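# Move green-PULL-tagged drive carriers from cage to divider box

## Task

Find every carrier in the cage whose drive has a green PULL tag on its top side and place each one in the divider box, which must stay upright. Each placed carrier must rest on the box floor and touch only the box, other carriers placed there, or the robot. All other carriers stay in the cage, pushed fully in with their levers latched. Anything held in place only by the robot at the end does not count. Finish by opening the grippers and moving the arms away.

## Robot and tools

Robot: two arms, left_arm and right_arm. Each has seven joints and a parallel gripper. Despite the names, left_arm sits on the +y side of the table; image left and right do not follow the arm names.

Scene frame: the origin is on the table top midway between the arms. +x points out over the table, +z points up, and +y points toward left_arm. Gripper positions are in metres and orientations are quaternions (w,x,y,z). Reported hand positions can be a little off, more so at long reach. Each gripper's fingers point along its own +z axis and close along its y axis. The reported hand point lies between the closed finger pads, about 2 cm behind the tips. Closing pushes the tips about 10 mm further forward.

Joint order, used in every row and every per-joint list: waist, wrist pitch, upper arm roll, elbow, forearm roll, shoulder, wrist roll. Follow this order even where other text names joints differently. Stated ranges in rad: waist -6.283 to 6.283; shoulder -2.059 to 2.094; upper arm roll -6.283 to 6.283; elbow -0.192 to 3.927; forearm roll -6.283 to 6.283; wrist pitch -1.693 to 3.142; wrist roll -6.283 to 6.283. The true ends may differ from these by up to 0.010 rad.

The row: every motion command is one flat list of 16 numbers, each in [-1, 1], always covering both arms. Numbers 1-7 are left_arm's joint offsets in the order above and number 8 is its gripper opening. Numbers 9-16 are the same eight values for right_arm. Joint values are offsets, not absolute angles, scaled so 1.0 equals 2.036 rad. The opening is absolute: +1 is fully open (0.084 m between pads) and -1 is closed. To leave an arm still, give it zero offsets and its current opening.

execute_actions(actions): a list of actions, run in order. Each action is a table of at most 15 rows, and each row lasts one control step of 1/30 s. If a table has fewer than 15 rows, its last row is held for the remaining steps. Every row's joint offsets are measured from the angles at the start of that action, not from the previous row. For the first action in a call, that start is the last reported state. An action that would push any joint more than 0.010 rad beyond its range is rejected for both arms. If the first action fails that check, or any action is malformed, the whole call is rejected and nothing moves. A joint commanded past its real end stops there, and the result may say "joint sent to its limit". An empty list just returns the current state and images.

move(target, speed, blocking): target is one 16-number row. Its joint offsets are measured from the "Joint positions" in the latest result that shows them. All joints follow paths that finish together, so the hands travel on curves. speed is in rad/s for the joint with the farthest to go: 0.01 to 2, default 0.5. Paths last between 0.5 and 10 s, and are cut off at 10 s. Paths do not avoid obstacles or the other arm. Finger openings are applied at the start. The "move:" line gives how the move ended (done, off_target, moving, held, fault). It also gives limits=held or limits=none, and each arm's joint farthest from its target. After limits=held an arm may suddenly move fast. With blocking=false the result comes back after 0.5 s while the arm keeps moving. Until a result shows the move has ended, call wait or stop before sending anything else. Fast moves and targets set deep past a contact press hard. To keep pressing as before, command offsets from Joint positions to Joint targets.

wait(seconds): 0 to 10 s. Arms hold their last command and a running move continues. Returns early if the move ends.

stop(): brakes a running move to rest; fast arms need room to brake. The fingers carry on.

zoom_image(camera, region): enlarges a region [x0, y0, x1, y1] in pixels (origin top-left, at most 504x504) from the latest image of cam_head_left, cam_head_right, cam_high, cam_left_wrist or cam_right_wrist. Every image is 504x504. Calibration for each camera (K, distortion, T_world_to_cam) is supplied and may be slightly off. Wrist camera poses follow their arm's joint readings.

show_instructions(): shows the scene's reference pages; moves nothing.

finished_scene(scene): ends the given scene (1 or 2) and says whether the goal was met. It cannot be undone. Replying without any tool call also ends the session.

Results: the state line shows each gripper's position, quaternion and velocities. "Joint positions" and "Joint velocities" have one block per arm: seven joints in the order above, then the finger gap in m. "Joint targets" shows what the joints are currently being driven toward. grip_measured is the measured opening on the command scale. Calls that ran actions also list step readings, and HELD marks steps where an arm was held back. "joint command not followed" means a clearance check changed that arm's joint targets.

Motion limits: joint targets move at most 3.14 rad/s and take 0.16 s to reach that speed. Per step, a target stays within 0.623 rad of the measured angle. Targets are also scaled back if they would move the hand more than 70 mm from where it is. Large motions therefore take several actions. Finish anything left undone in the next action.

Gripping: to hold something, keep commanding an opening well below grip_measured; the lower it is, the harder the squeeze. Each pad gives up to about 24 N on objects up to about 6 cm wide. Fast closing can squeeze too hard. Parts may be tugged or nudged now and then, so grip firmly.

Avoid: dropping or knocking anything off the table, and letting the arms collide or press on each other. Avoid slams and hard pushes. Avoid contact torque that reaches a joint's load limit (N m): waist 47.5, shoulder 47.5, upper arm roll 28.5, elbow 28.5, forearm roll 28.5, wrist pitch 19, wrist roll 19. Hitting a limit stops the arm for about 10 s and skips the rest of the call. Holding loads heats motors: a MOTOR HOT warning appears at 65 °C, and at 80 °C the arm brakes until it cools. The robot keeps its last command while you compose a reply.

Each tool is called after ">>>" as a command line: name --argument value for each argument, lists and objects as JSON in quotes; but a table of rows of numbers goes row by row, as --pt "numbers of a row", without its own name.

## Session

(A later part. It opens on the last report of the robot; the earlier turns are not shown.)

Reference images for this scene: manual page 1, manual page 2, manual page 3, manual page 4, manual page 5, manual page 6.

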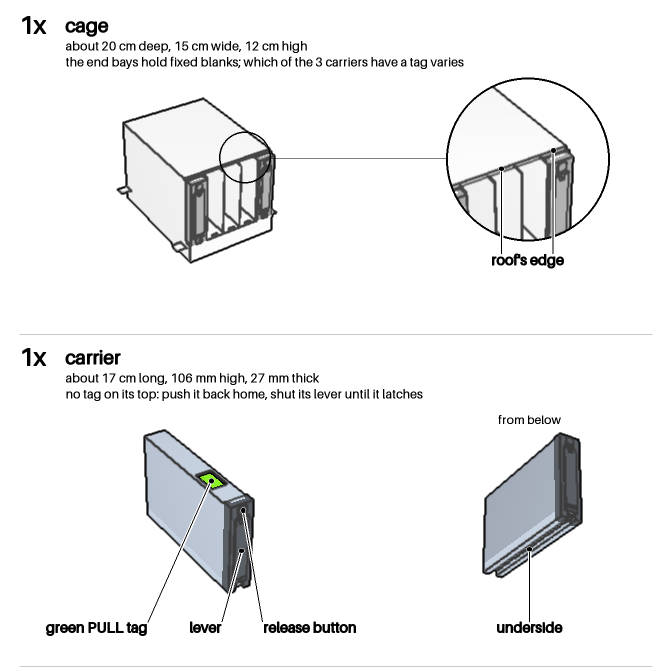

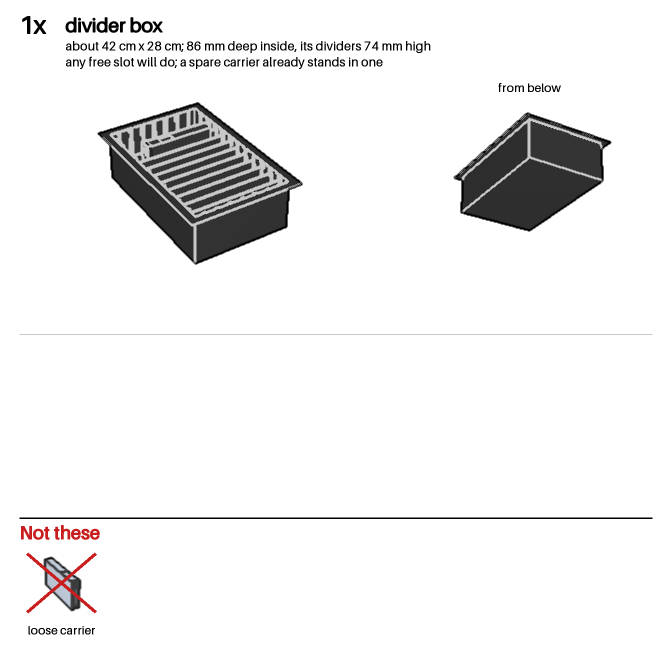

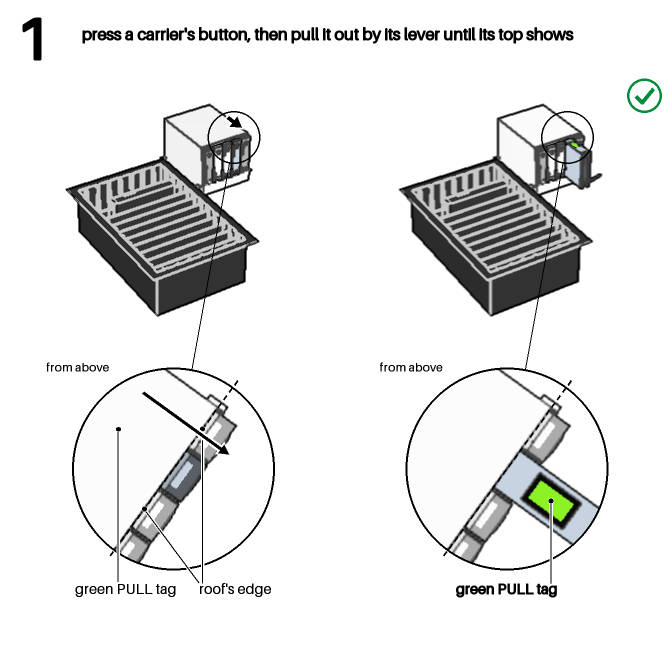

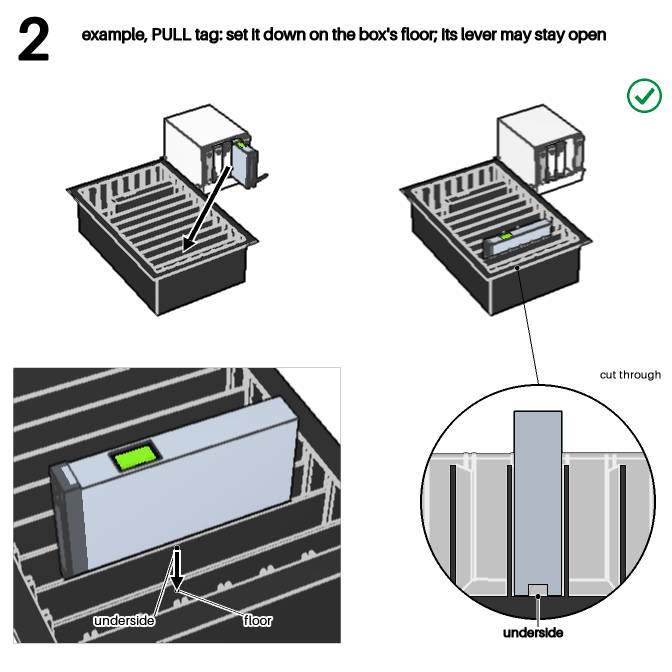

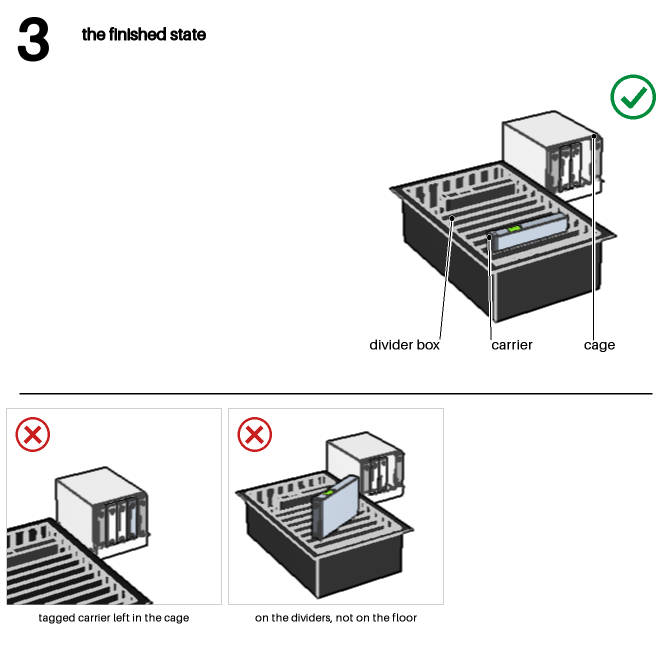

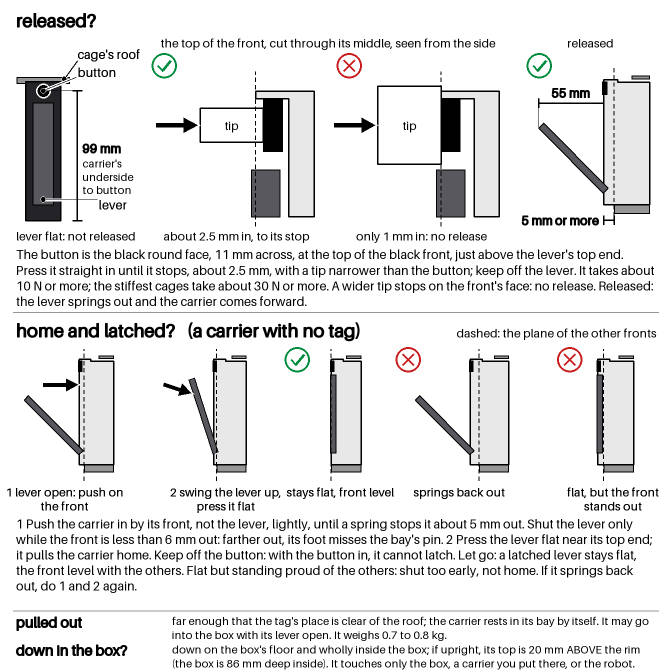

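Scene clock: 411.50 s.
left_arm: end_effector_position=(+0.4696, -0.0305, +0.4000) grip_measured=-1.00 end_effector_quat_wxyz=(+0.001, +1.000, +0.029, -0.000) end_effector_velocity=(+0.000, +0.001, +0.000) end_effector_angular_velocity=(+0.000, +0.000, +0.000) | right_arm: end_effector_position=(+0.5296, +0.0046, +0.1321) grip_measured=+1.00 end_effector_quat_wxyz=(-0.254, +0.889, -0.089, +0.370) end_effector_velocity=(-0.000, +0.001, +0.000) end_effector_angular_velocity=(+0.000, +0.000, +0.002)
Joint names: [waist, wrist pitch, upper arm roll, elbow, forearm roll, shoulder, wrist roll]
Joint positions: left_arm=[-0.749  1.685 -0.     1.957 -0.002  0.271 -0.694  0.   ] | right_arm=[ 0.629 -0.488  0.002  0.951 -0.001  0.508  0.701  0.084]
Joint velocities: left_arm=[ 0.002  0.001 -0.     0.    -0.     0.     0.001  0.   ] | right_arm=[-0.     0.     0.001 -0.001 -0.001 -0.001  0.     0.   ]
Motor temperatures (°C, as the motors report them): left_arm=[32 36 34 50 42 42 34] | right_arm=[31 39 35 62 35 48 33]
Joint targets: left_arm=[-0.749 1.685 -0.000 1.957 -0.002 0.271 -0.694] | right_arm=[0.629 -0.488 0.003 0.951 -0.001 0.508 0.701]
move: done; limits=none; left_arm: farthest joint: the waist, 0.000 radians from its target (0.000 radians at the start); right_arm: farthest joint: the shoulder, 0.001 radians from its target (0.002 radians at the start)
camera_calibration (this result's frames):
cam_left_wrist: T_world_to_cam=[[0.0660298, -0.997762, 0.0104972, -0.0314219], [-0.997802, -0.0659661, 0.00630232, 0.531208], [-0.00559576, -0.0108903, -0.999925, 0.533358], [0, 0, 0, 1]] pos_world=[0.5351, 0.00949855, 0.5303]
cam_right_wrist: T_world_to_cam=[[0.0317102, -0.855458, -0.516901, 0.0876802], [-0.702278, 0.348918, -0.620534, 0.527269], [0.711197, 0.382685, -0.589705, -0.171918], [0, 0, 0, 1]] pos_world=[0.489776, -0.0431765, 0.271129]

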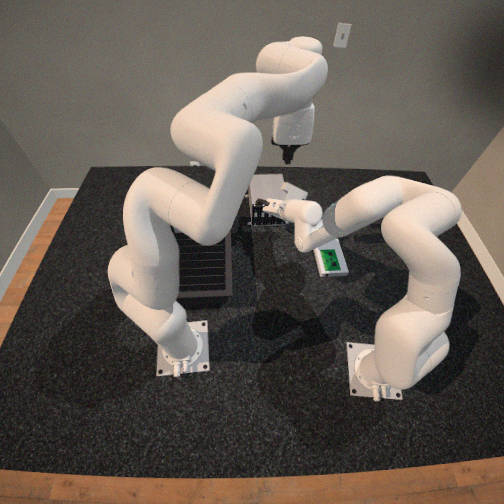

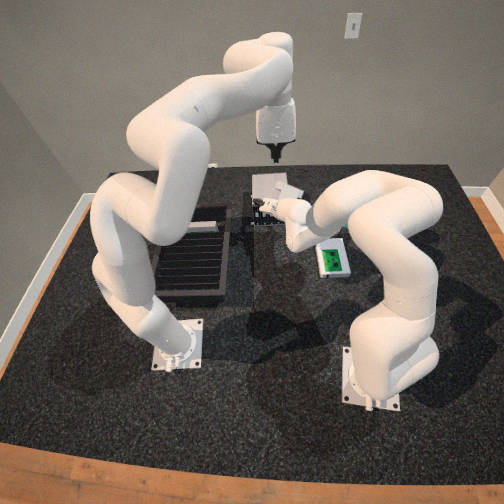

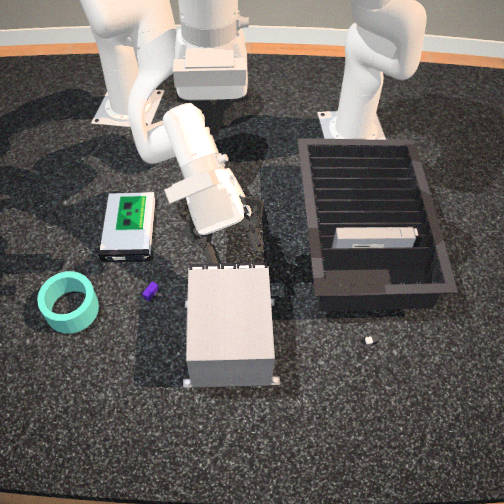

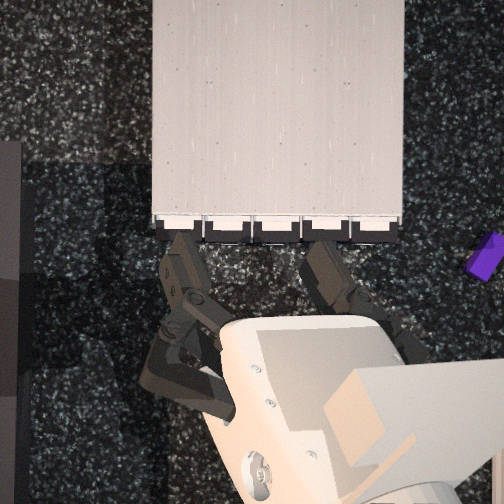

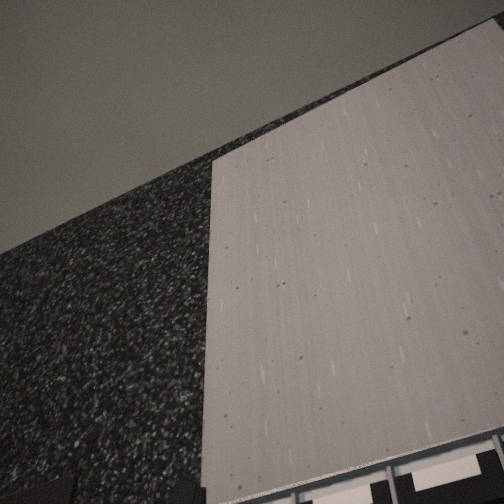

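>>> move --target '[0,0,0,0,0,0,0,-1, -0.0012,0.0032,0,0.0085,0,0.0036,0,1]' --speed 0.03

>>> zoom_image --camera "cam_left_wrist" --region '[260, 190, 400, 300]'

Scene clock: 419.43 s.
left_arm: end_effector_position=(+0.4696, -0.0305, +0.4000) grip_measured=-1.00 end_effector_quat_wxyz=(+0.001, +1.000, +0.029, -0.000) end_effector_velocity=(+0.000, +0.000, -0.000) end_effector_angular_velocity=(-0.000, +0.000, -0.001) | right_arm: end_effector_position=(+0.5316, +0.0057, +0.1315) grip_measured=+1.00 end_effector_quat_wxyz=(-0.254, +0.890, -0.089, +0.369) end_effector_velocity=(+0.001, -0.002, -0.002) end_effector_angular_velocity=(-0.001, +0.002, -0.003)
Joint names: [waist, wrist pitch, upper arm roll, elbow, forearm roll, shoulder, wrist roll]
Joint positions: left_arm=[-0.749  1.685 -0.     1.957 -0.002  0.271 -0.694  0.   ] | right_arm=[ 0.628 -0.482  0.004  0.961 -0.001  0.514  0.702  0.084]
Joint velocities: left_arm=[ 0.001 -0.    -0.     0.    -0.     0.     0.001  0.   ] | right_arm=[-0.002 -0.002 -0.001 -0.    -0.001  0.003  0.001  0.   ]
Motor temperatures (°C, as the motors report them): left_arm=[32 36 34 50 42 42 34] | right_arm=[31 40 35 64 35 48 33]
Joint targets: left_arm=[-0.749 1.685 -0.000 1.957 -0.002 0.271 -0.694] | right_arm=[0.627 -0.481 0.002 0.968 -0.001 0.515 0.701]
move: done; limits=none; left_arm: farthest joint: the waist, 0.000 radians from its target (0.000 radians at the start); right_arm: farthest joint: the elbow, 0.007 radians from its target (0.017 radians at the start)
camera_calibration (this result's frames):
cam_left_wrist: T_world_to_cam=[[0.0660297, -0.997762, 0.010497, -0.0314218], [-0.997802, -0.065966, 0.00630252, 0.531208], [-0.00559598, -0.0108901, -0.999925, 0.533358], [0, 0, 0, 1]] pos_world=[0.5351, 0.00949853, 0.5303]
cam_right_wrist: T_world_to_cam=[[0.0298909, -0.855251, -0.517351, 0.0893044], [-0.703512, 0.349675, -0.618707, 0.528344], [0.710055, 0.382456, -0.591227, -0.173353], [0, 0, 0, 1]] pos_world=[0.492117, -0.0420709, 0.270601]

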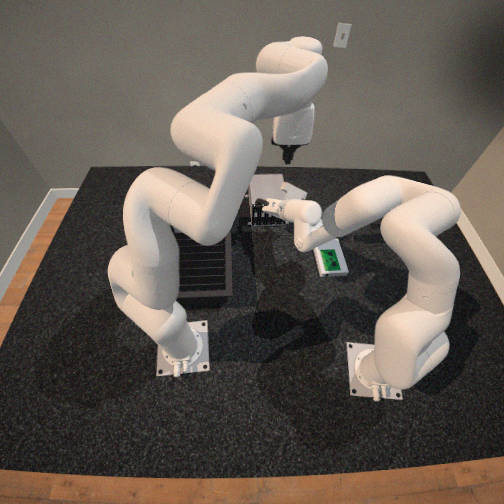

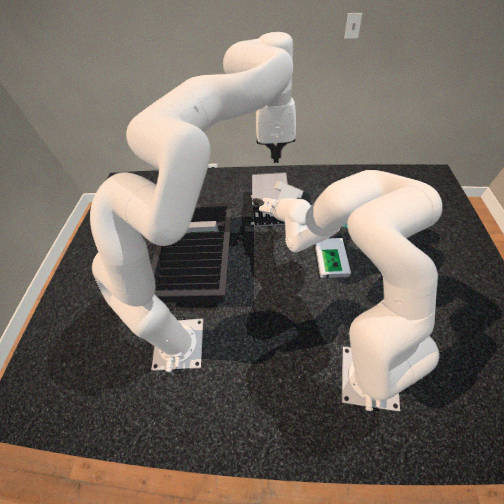

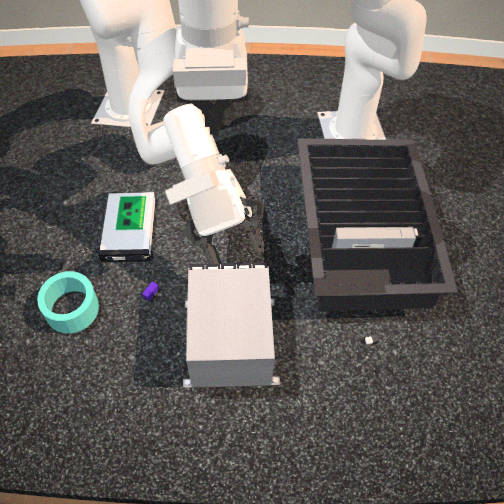

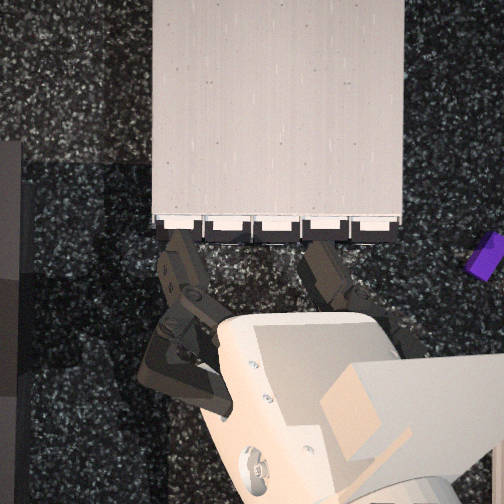

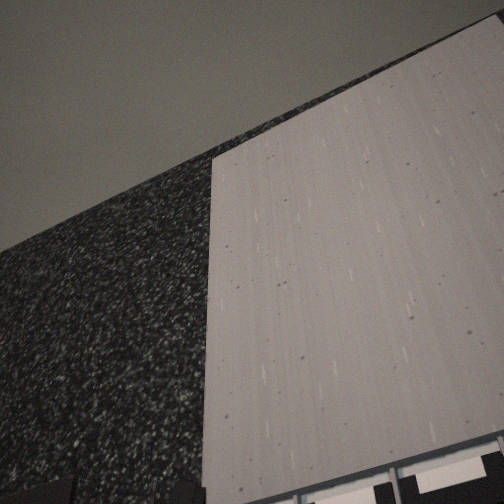

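Region (260, 190, 400, 300) of cam_left_wrist's 504x504 image, scaled by 3.600, with more detail than that image has; it fills the top 396 rows of this view, and the rest is white.

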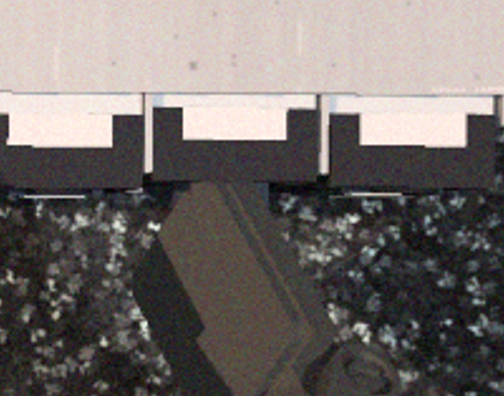

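>>> move --target '[0,0,0,0,0,0,0,-1, -0.002,0.003,-0.001,0.011,0,0.0036,0,1]' --speed 0.03

>>> zoom_image --camera "cam_left_wrist" --region '[260, 190, 400, 300]'

Scene clock: 434.87 s.
left_arm: end_effector_position=(+0.4696, -0.0305, +0.4000) grip_measured=-1.00 end_effector_quat_wxyz=(+0.001, +1.000, +0.029, -0.000) end_effector_velocity=(+0.000, +0.000, -0.000) end_effector_angular_velocity=(+0.000, -0.001, +0.002) | right_arm: end_effector_position=(+0.5332, +0.0047, +0.1285) grip_measured=+1.00 end_effector_quat_wxyz=(-0.253, +0.891, -0.092, +0.366) end_effector_velocity=(-0.000, +0.001, +0.000) end_effector_angular_velocity=(+0.001, -0.001, +0.001)
Joint names: [waist, wrist pitch, upper arm roll, elbow, forearm roll, shoulder, wrist roll]
Joint positions: left_arm=[-0.749  1.685 -0.     1.957 -0.002  0.271 -0.694  0.   ] | right_arm=[ 0.624 -0.475  0.005  0.968 -0.001  0.521  0.704  0.084]
Joint velocities: left_arm=[-0.    -0.     0.002 -0.     0.     0.    -0.001  0.   ] | right_arm=[-0.001 -0.001  0.001  0.001 -0.001  0.001 -0.     0.   ]
Motor temperatures (°C, as the motors report them): left_arm=[32 36 34 50 42 42 34] | right_arm=[31 40 39 75 35 47 33]
Joint targets: left_arm=[-0.749 1.685 -0.000 1.957 -0.002 0.271 -0.694] | right_arm=[0.624 -0.476 0.002 0.984 -0.001 0.521 0.702]
MOTOR HOT: a motor of the right arm reached 65 °C. Now the hottest motor of the right arm, the elbow, reports 75 °C. The temperature limit of the motors' drives, at which the controller stops that arm, is 80 °C. To cool a motor, set the load down, stop pushing, or move to a pose that needs little force.
move: off_target (right_arm); limits=none; left_arm: farthest joint: the waist, 0.000 radians from its target (0.000 radians at the start); right_arm: farthest joint: the elbow, 0.015 radians from its target (0.021 radians at the start)
camera_calibration (this result's frames):
cam_left_wrist: T_world_to_cam=[[0.0660297, -0.997762, 0.0104971, -0.0314218], [-0.997802, -0.0659661, 0.00630239, 0.531208], [-0.00559584, -0.0108901, -0.999925, 0.533358], [0, 0, 0, 1]] pos_world=[0.5351, 0.00949854, 0.5303]
cam_right_wrist: T_world_to_cam=[[0.0229456, -0.85582, -0.516765, 0.0905308], [-0.70633, 0.351932, -0.6142, 0.528902], [0.707511, 0.3791, -0.596416, -0.173876], [0, 0, 0, 1]] pos_world=[0.494522, -0.042743, 0.267933]

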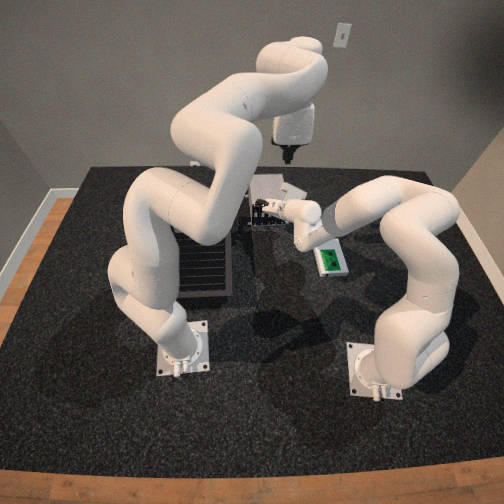

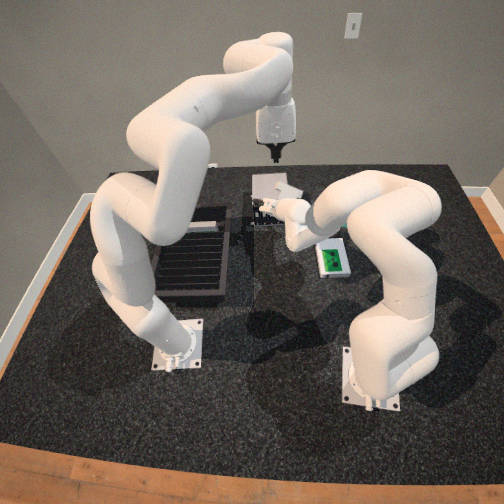

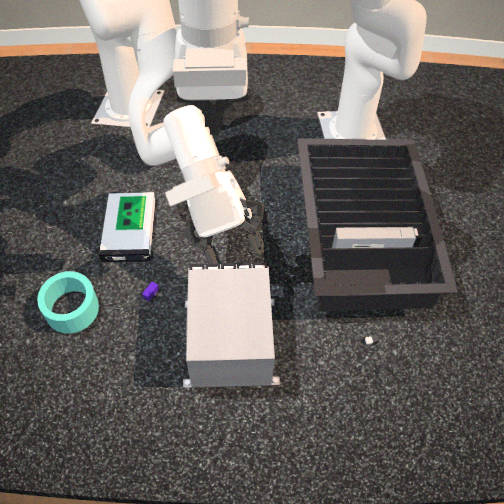

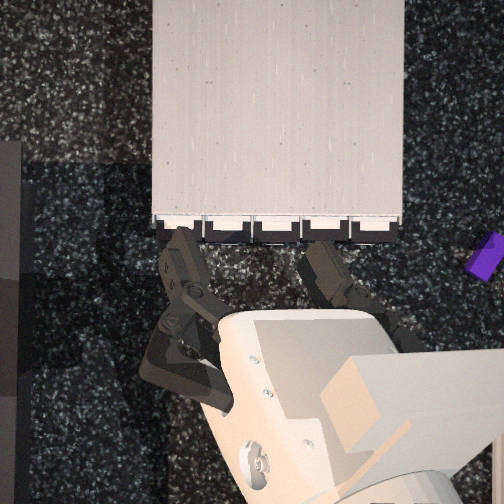

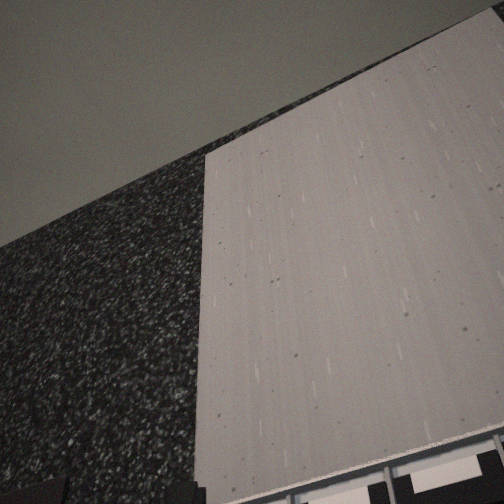

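Region (260, 190, 400, 300) of cam_left_wrist's 504x504 image, scaled by 3.600, with more detail than that image has; it fills the top 396 rows of this view, and the rest is white.

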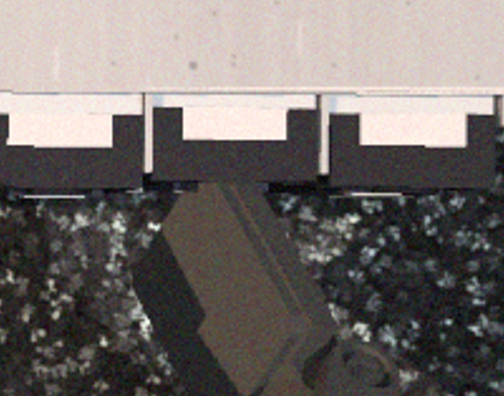

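Elbow at 75 °C — retract immediately to the via pose.

>>> move --target '[0,0,0,0,0,0,0,-1, 0.0128,-0.113,-0.002,-0.2284,0,-0.1203,-0.002,1]' --speed 0.5

Scene clock: 438.50 s.
left_arm: end_effector_position=(+0.4696, -0.0305, +0.4000) grip_measured=-1.00 end_effector_quat_wxyz=(+0.001, +1.000, +0.029, -0.000) end_effector_velocity=(+0.000, +0.000, -0.000) end_effector_angular_velocity=(+0.001, +0.000, +0.001) | right_arm: end_effector_position=(+0.4175, -0.0450, +0.1296) grip_measured=+1.00 end_effector_quat_wxyz=(-0.258, +0.890, -0.079, +0.368) end_effector_velocity=(-0.001, -0.000, -0.000) end_effector_angular_velocity=(-0.001, +0.001, +0.000)
Joint names: [waist, wrist pitch, upper arm roll, elbow, forearm roll, shoulder, wrist roll]
Joint positions: left_arm=[-0.749  1.685 -0.     1.957 -0.002  0.271 -0.694  0.   ] | right_arm=[ 0.65  -0.705  0.001  0.504 -0.001  0.276  0.7    0.084]
Joint velocities: left_arm=[-0.001  0.     0.002  0.     0.     0.    -0.     0.   ] | right_arm=[ 0.001 -0.    -0.    -0.003  0.001 -0.002 -0.    -0.   ]
Motor temperatures (°C, as the motors report them): left_arm=[32 36 34 50 42 42 34] | right_arm=[31 40 39 76 35 47 33]
Joint targets: left_arm=[-0.749 1.685 -0.000 1.957 -0.002 0.271 -0.694] | right_arm=[0.650 -0.706 0.001 0.503 -0.001 0.276 0.700]
MOTOR HOT: still on. Now the hottest motor of the right arm, the elbow, reports 76 °C; a drive's own limit is 80 °C.
move: done; limits=none; left_arm: farthest joint: the waist, 0.000 radians from its target (0.000 radians at the start); right_arm: farthest joint: the elbow, 0.001 radians from its target (0.465 radians at the start)
camera_calibration (this result's frames):
cam_left_wrist: T_world_to_cam=[[0.0660298, -0.997762, 0.0104968, -0.0314217], [-0.997802, -0.0659661, 0.00630247, 0.531208], [-0.00559593, -0.0108899, -0.999925, 0.533358], [0, 0, 0, 1]] pos_world=[0.5351, 0.00949858, 0.5303]
cam_right_wrist: T_world_to_cam=[[0.0502566, -0.854752, -0.516597, 0.0398169], [-0.707902, 0.334389, -0.622141, 0.466225], [0.704521, 0.396967, -0.588275, -0.0714474], [0, 0, 0, 1]] pos_world=[0.378377, -0.0935046, 0.268596]

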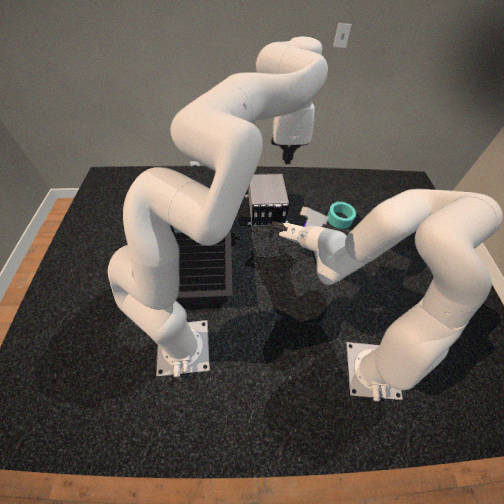

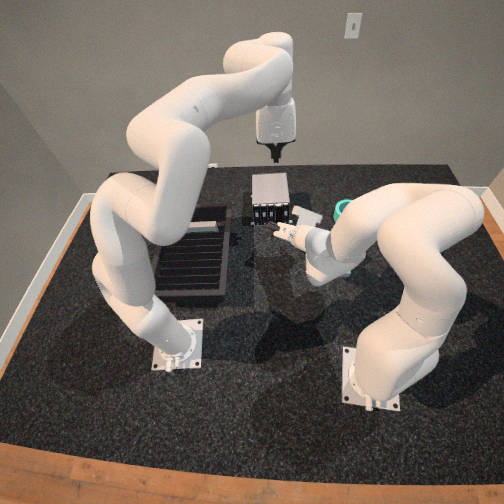

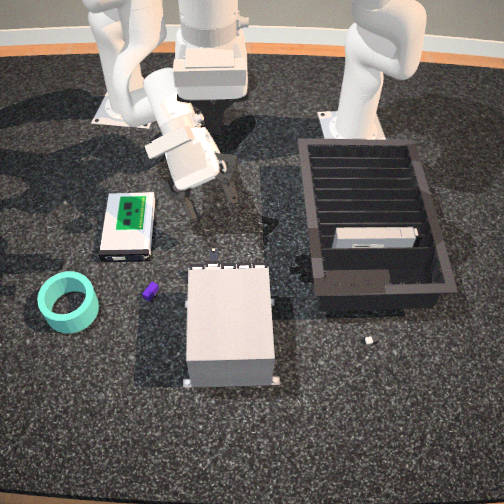

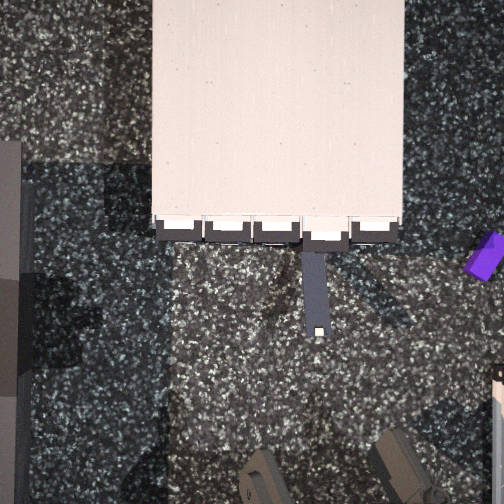

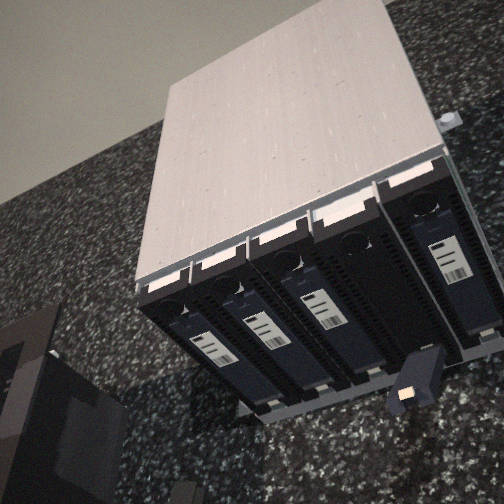

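>>> move --target '[0.0013,-0.3253,0,-0.2859,0,0.040,0.0005,-0.3, -0.270,0.0025,0,-0.0756,0,-0.0864,0,1]' --speed 0.8

Scene clock: 474.00 s.
left_arm: end_effector_position=(+0.4886, -0.0426, +0.1600) grip_measured=-0.32 end_effector_quat_wxyz=(+0.000, +1.000, +0.030, -0.001) end_effector_velocity=(-0.001, -0.000, -0.001) end_effector_angular_velocity=(+0.001, +0.002, -0.002) | right_arm: end_effector_position=(+0.4474, -0.3228, +0.1559) grip_measured=+1.00 end_effector_quat_wxyz=(-0.151, +0.831, -0.316, +0.432) end_effector_velocity=(+0.000, -0.003, +0.000) end_effector_angular_velocity=(-0.000, -0.000, -0.006)
Joint names: [waist, wrist pitch, upper arm roll, elbow, forearm roll, shoulder, wrist roll]
Joint positions: left_arm=[-0.747  1.023 -0.     1.375 -0.002  0.352 -0.693  0.03 ] | right_arm=[ 0.101 -0.7    0.001  0.35  -0.001  0.1    0.7    0.084]
Joint velocities: left_arm=[ 0.    -0.    -0.002 -0.001  0.     0.001  0.    -0.   ] | right_arm=[-0.005  0.    -0.001  0.     0.001 -0.001 -0.     0.   ]
Motor temperatures (°C, as the motors report them): left_arm=[32 36 34 51 42 42 34] | right_arm=[31 40 36 62 35 47 33]
Joint targets: left_arm=[-0.747 1.023 -0.000 1.375 -0.002 0.353 -0.693] | right_arm=[0.100 -0.700 0.001 0.350 -0.001 0.100 0.700]
MOTOR HOT: cleared. Now the hottest motor of the right arm, the elbow, reports 62 °C.
move: done; limits=none; left_arm: farthest joint: the waist, 0.000 radians from its target (0.003 radians at the start); right_arm: farthest joint: the waist, 0.000 radians from its target (0.550 radians at the start)
camera_calibration (this result's frames):
cam_left_wrist: T_world_to_cam=[[0.0686167, -0.997594, 0.00988903, -0.0433868], [-0.997625, -0.068552, 0.00673539, 0.550636], [-0.00604127, -0.0103277, -0.999928, 0.293671], [0, 0, 0, 1]] pos_world=[0.55408, -0.00250224, 0.29037]
cam_right_wrist: T_world_to_cam=[[-0.394478, -0.755662, -0.52284, 0.0464316], [-0.418791, 0.6543, -0.629687, 0.571734], [0.817925, -0.0294376, -0.574572, -0.157342], [0, 0, 0, 1]] pos_world=[0.386447, -0.343631, 0.293886]

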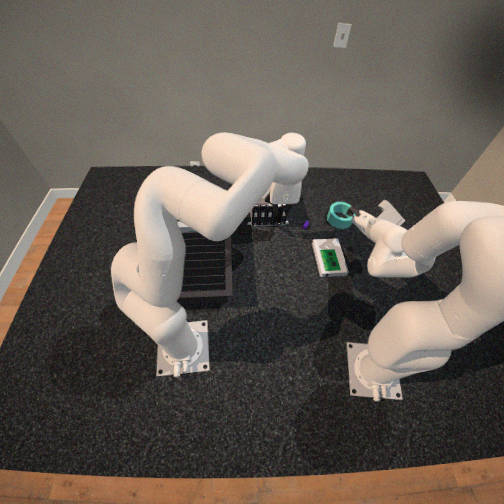

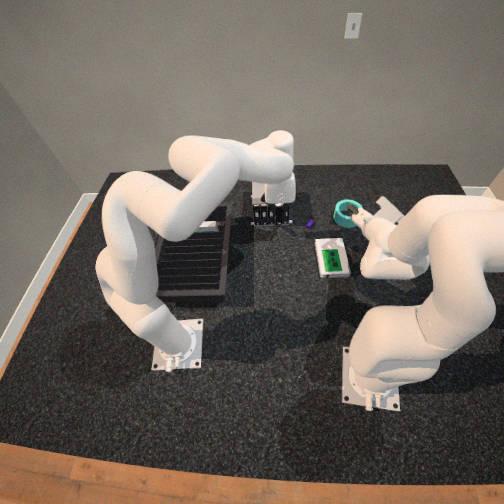

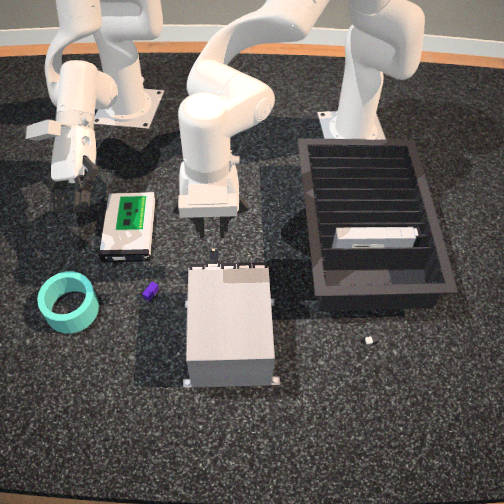

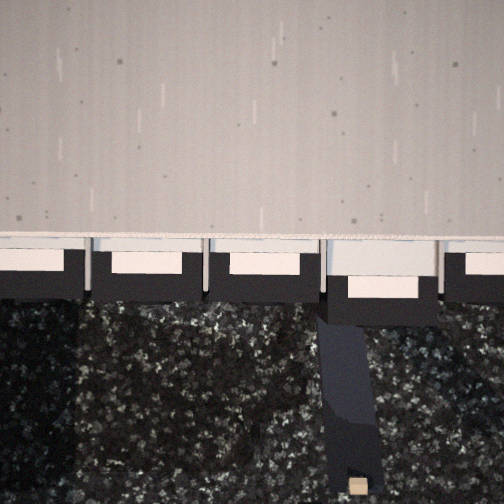

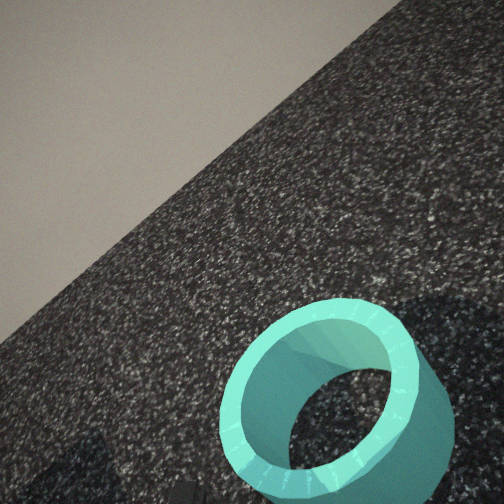

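>>> move --target '[0,-0.0970,0,-0.0405,0,0.0565,0,-0.3, 0,0,0,0,0,0,0,1]' --speed 0.3

>>> zoom_image --camera "cam_high" --region '[150, 170, 310, 300]'

Scene clock: 485.93 s.
left_arm: end_effector_position=(+0.4888, -0.0426, +0.0783) grip_measured=-0.32 end_effector_quat_wxyz=(+0.001, +1.000, +0.030, -0.000) end_effector_velocity=(-0.001, +0.001, -0.003) end_effector_angular_velocity=(+0.002, +0.003, +0.000) | right_arm: end_effector_position=(+0.4474, -0.3228, +0.1559) grip_measured=+1.00 end_effector_quat_wxyz=(-0.151, +0.831, -0.316, +0.432) end_effector_velocity=(-0.000, +0.001, -0.000) end_effector_angular_velocity=(-0.001, -0.000, +0.003)
Joint names: [waist, wrist pitch, upper arm roll, elbow, forearm roll, shoulder, wrist roll]
Joint positions: left_arm=[-0.747  0.826 -0.     1.293 -0.002  0.467 -0.693  0.03 ] | right_arm=[ 0.101 -0.7    0.001  0.35  -0.001  0.1    0.7    0.084]
Joint velocities: left_arm=[-0.    -0.002  0.    -0.003 -0.     0.003 -0.    -0.   ] | right_arm=[ 0.001 -0.     0.    -0.    -0.002 -0.     0.    -0.   ]
Motor temperatures (°C, as the motors report them): left_arm=[32 36 34 51 42 42 34] | right_arm=[31 39 35 61 35 46 33]
Joint targets: left_arm=[-0.747 0.826 -0.000 1.293 -0.002 0.467 -0.693] | right_arm=[0.101 -0.700 0.001 0.350 -0.001 0.100 0.700]
move: done; limits=none; left_arm: farthest joint: the waist, 0.000 radians from its target (0.000 radians at the start); right_arm: farthest joint: the waist, 0.000 radians from its target (0.001 radians at the start)
camera_calibration (this result's frames):
cam_left_wrist: T_world_to_cam=[[0.0688606, -0.997575, 0.0101307, -0.0427724], [-0.997611, -0.0687997, 0.00623867, 0.551355], [-0.00552656, -0.0105361, -0.999929, 0.211719], [0, 0, 0, 1]] pos_world=[0.554153, -0.00250494, 0.208697]
cam_right_wrist: T_world_to_cam=[[-0.394479, -0.755662, -0.52284, 0.0464318], [-0.41879, 0.6543, -0.629688, 0.571735], [0.817925, -0.029439, -0.574571, -0.157342], [0, 0, 0, 1]] pos_world=[0.386447, -0.343631, 0.293886]

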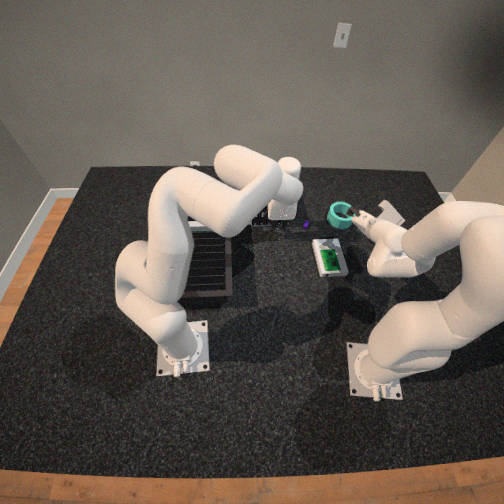

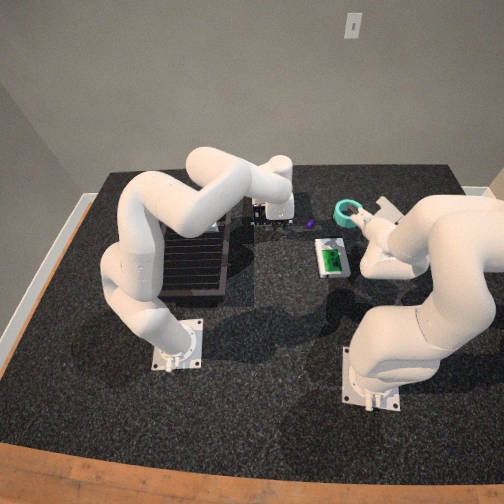

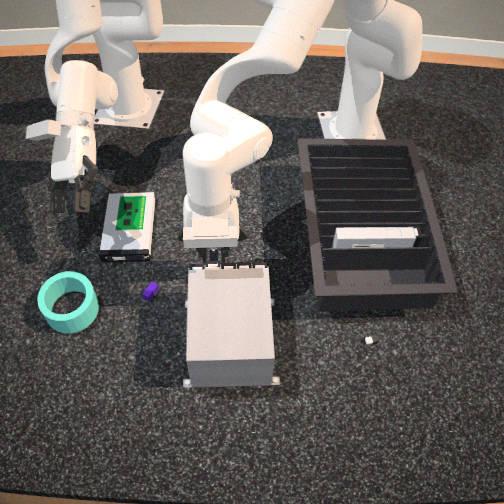

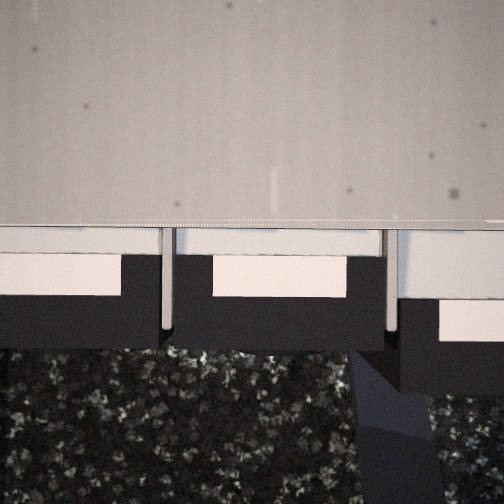

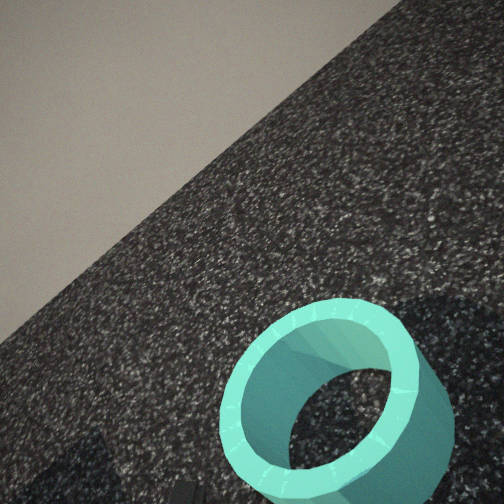

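Region (150, 170, 310, 300) of cam_high's 504x504 image, scaled by 3.150, with more detail than that image has; it fills the top 410 rows of this view, and the rest is white.

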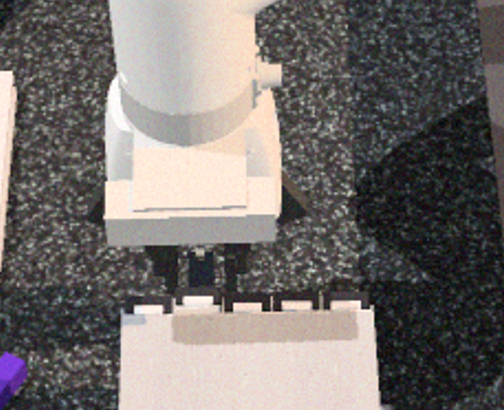

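Lever is between the fingers. Close.

>>> move --target '[0,0,0,0,0,0,0,-1, 0,0,0,0,0,0,0,1]' --speed 0.3

Scene clock: 488.07 s.
left_arm: end_effector_position=(+0.4887, -0.0425, +0.0781) grip_measured=-0.65 end_effector_quat_wxyz=(+0.000, +1.000, +0.030, -0.001) end_effector_velocity=(-0.002, -0.000, -0.001) end_effector_angular_velocity=(+0.001, +0.002, -0.003) | right_arm: end_effector_position=(+0.4474, -0.3228, +0.1559) grip_measured=+1.00 end_effector_quat_wxyz=(-0.151, +0.831, -0.316, +0.432) end_effector_velocity=(-0.000, +0.000, -0.000) end_effector_angular_velocity=(+0.000, +0.001, +0.000)
Joint names: [waist, wrist pitch, upper arm roll, elbow, forearm roll, shoulder, wrist roll]
Joint positions: left_arm=[-0.747  0.826 -0.     1.293 -0.001  0.467 -0.693  0.016] | right_arm=[ 0.101 -0.7    0.001  0.35  -0.001  0.1    0.7    0.084]
Joint velocities: left_arm=[-0.001  0.001 -0.001 -0.002 -0.    -0.     0.001 -0.   ] | right_arm=[ 0.  0.  0.  0. -0.  0.  0. -0.]
Motor temperatures (°C, as the motors report them): left_arm=[32 36 34 51 42 42 34] | right_arm=[31 39 35 61 35 46 33]
Joint targets: left_arm=[-0.747 0.826 -0.000 1.293 -0.002 0.467 -0.693] | right_arm=[0.101 -0.700 0.001 0.350 -0.001 0.100 0.700]
move: done; limits=none; left_arm: farthest joint: the forearm roll, 0.001 radians from its target (0.000 radians at the start); right_arm: farthest joint: the waist, 0.000 radians from its target (0.000 radians at the start)
camera_calibration (this result's frames):
cam_left_wrist: T_world_to_cam=[[0.0688967, -0.997575, 0.00983468, -0.0426589], [-0.997607, -0.0688343, 0.00655768, 0.55125], [-0.00586482, -0.0102629, -0.99993, 0.21169], [0, 0, 0, 1]] pos_world=[0.554111, -0.00243802, 0.20848]
cam_right_wrist: T_world_to_cam=[[-0.394479, -0.755662, -0.52284, 0.0464318], [-0.41879, 0.6543, -0.629688, 0.571735], [0.817925, -0.0294389, -0.574571, -0.157342], [0, 0, 0, 1]] pos_world=[0.386447, -0.343631, 0.293886]

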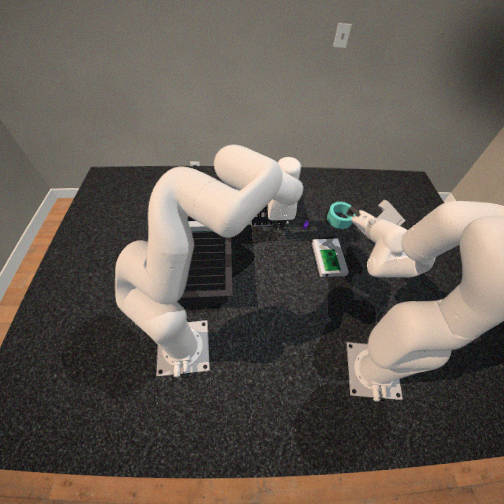

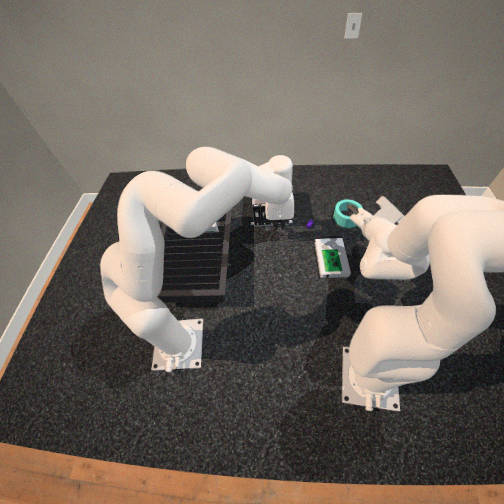

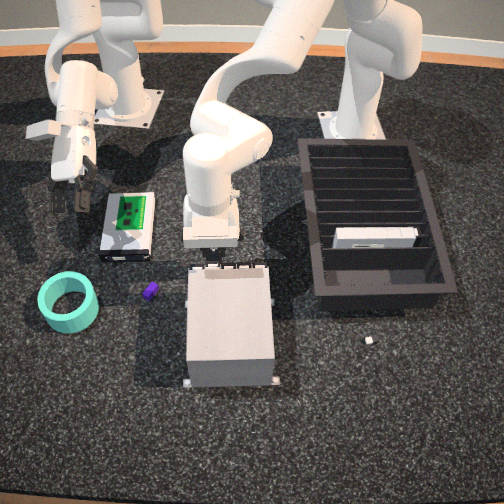

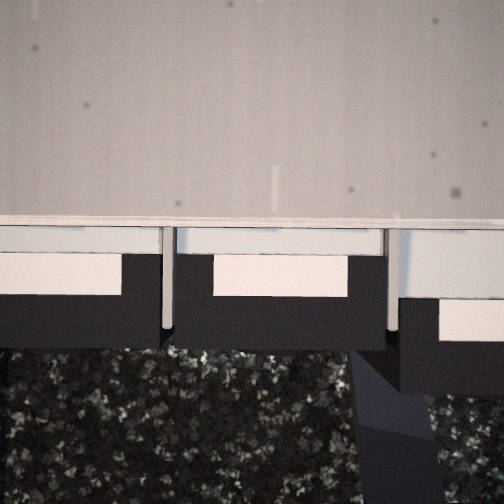

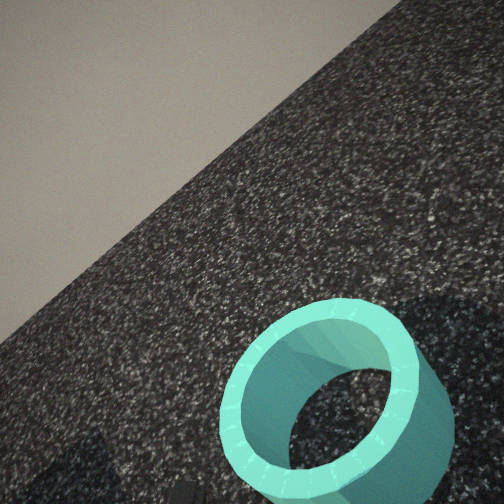

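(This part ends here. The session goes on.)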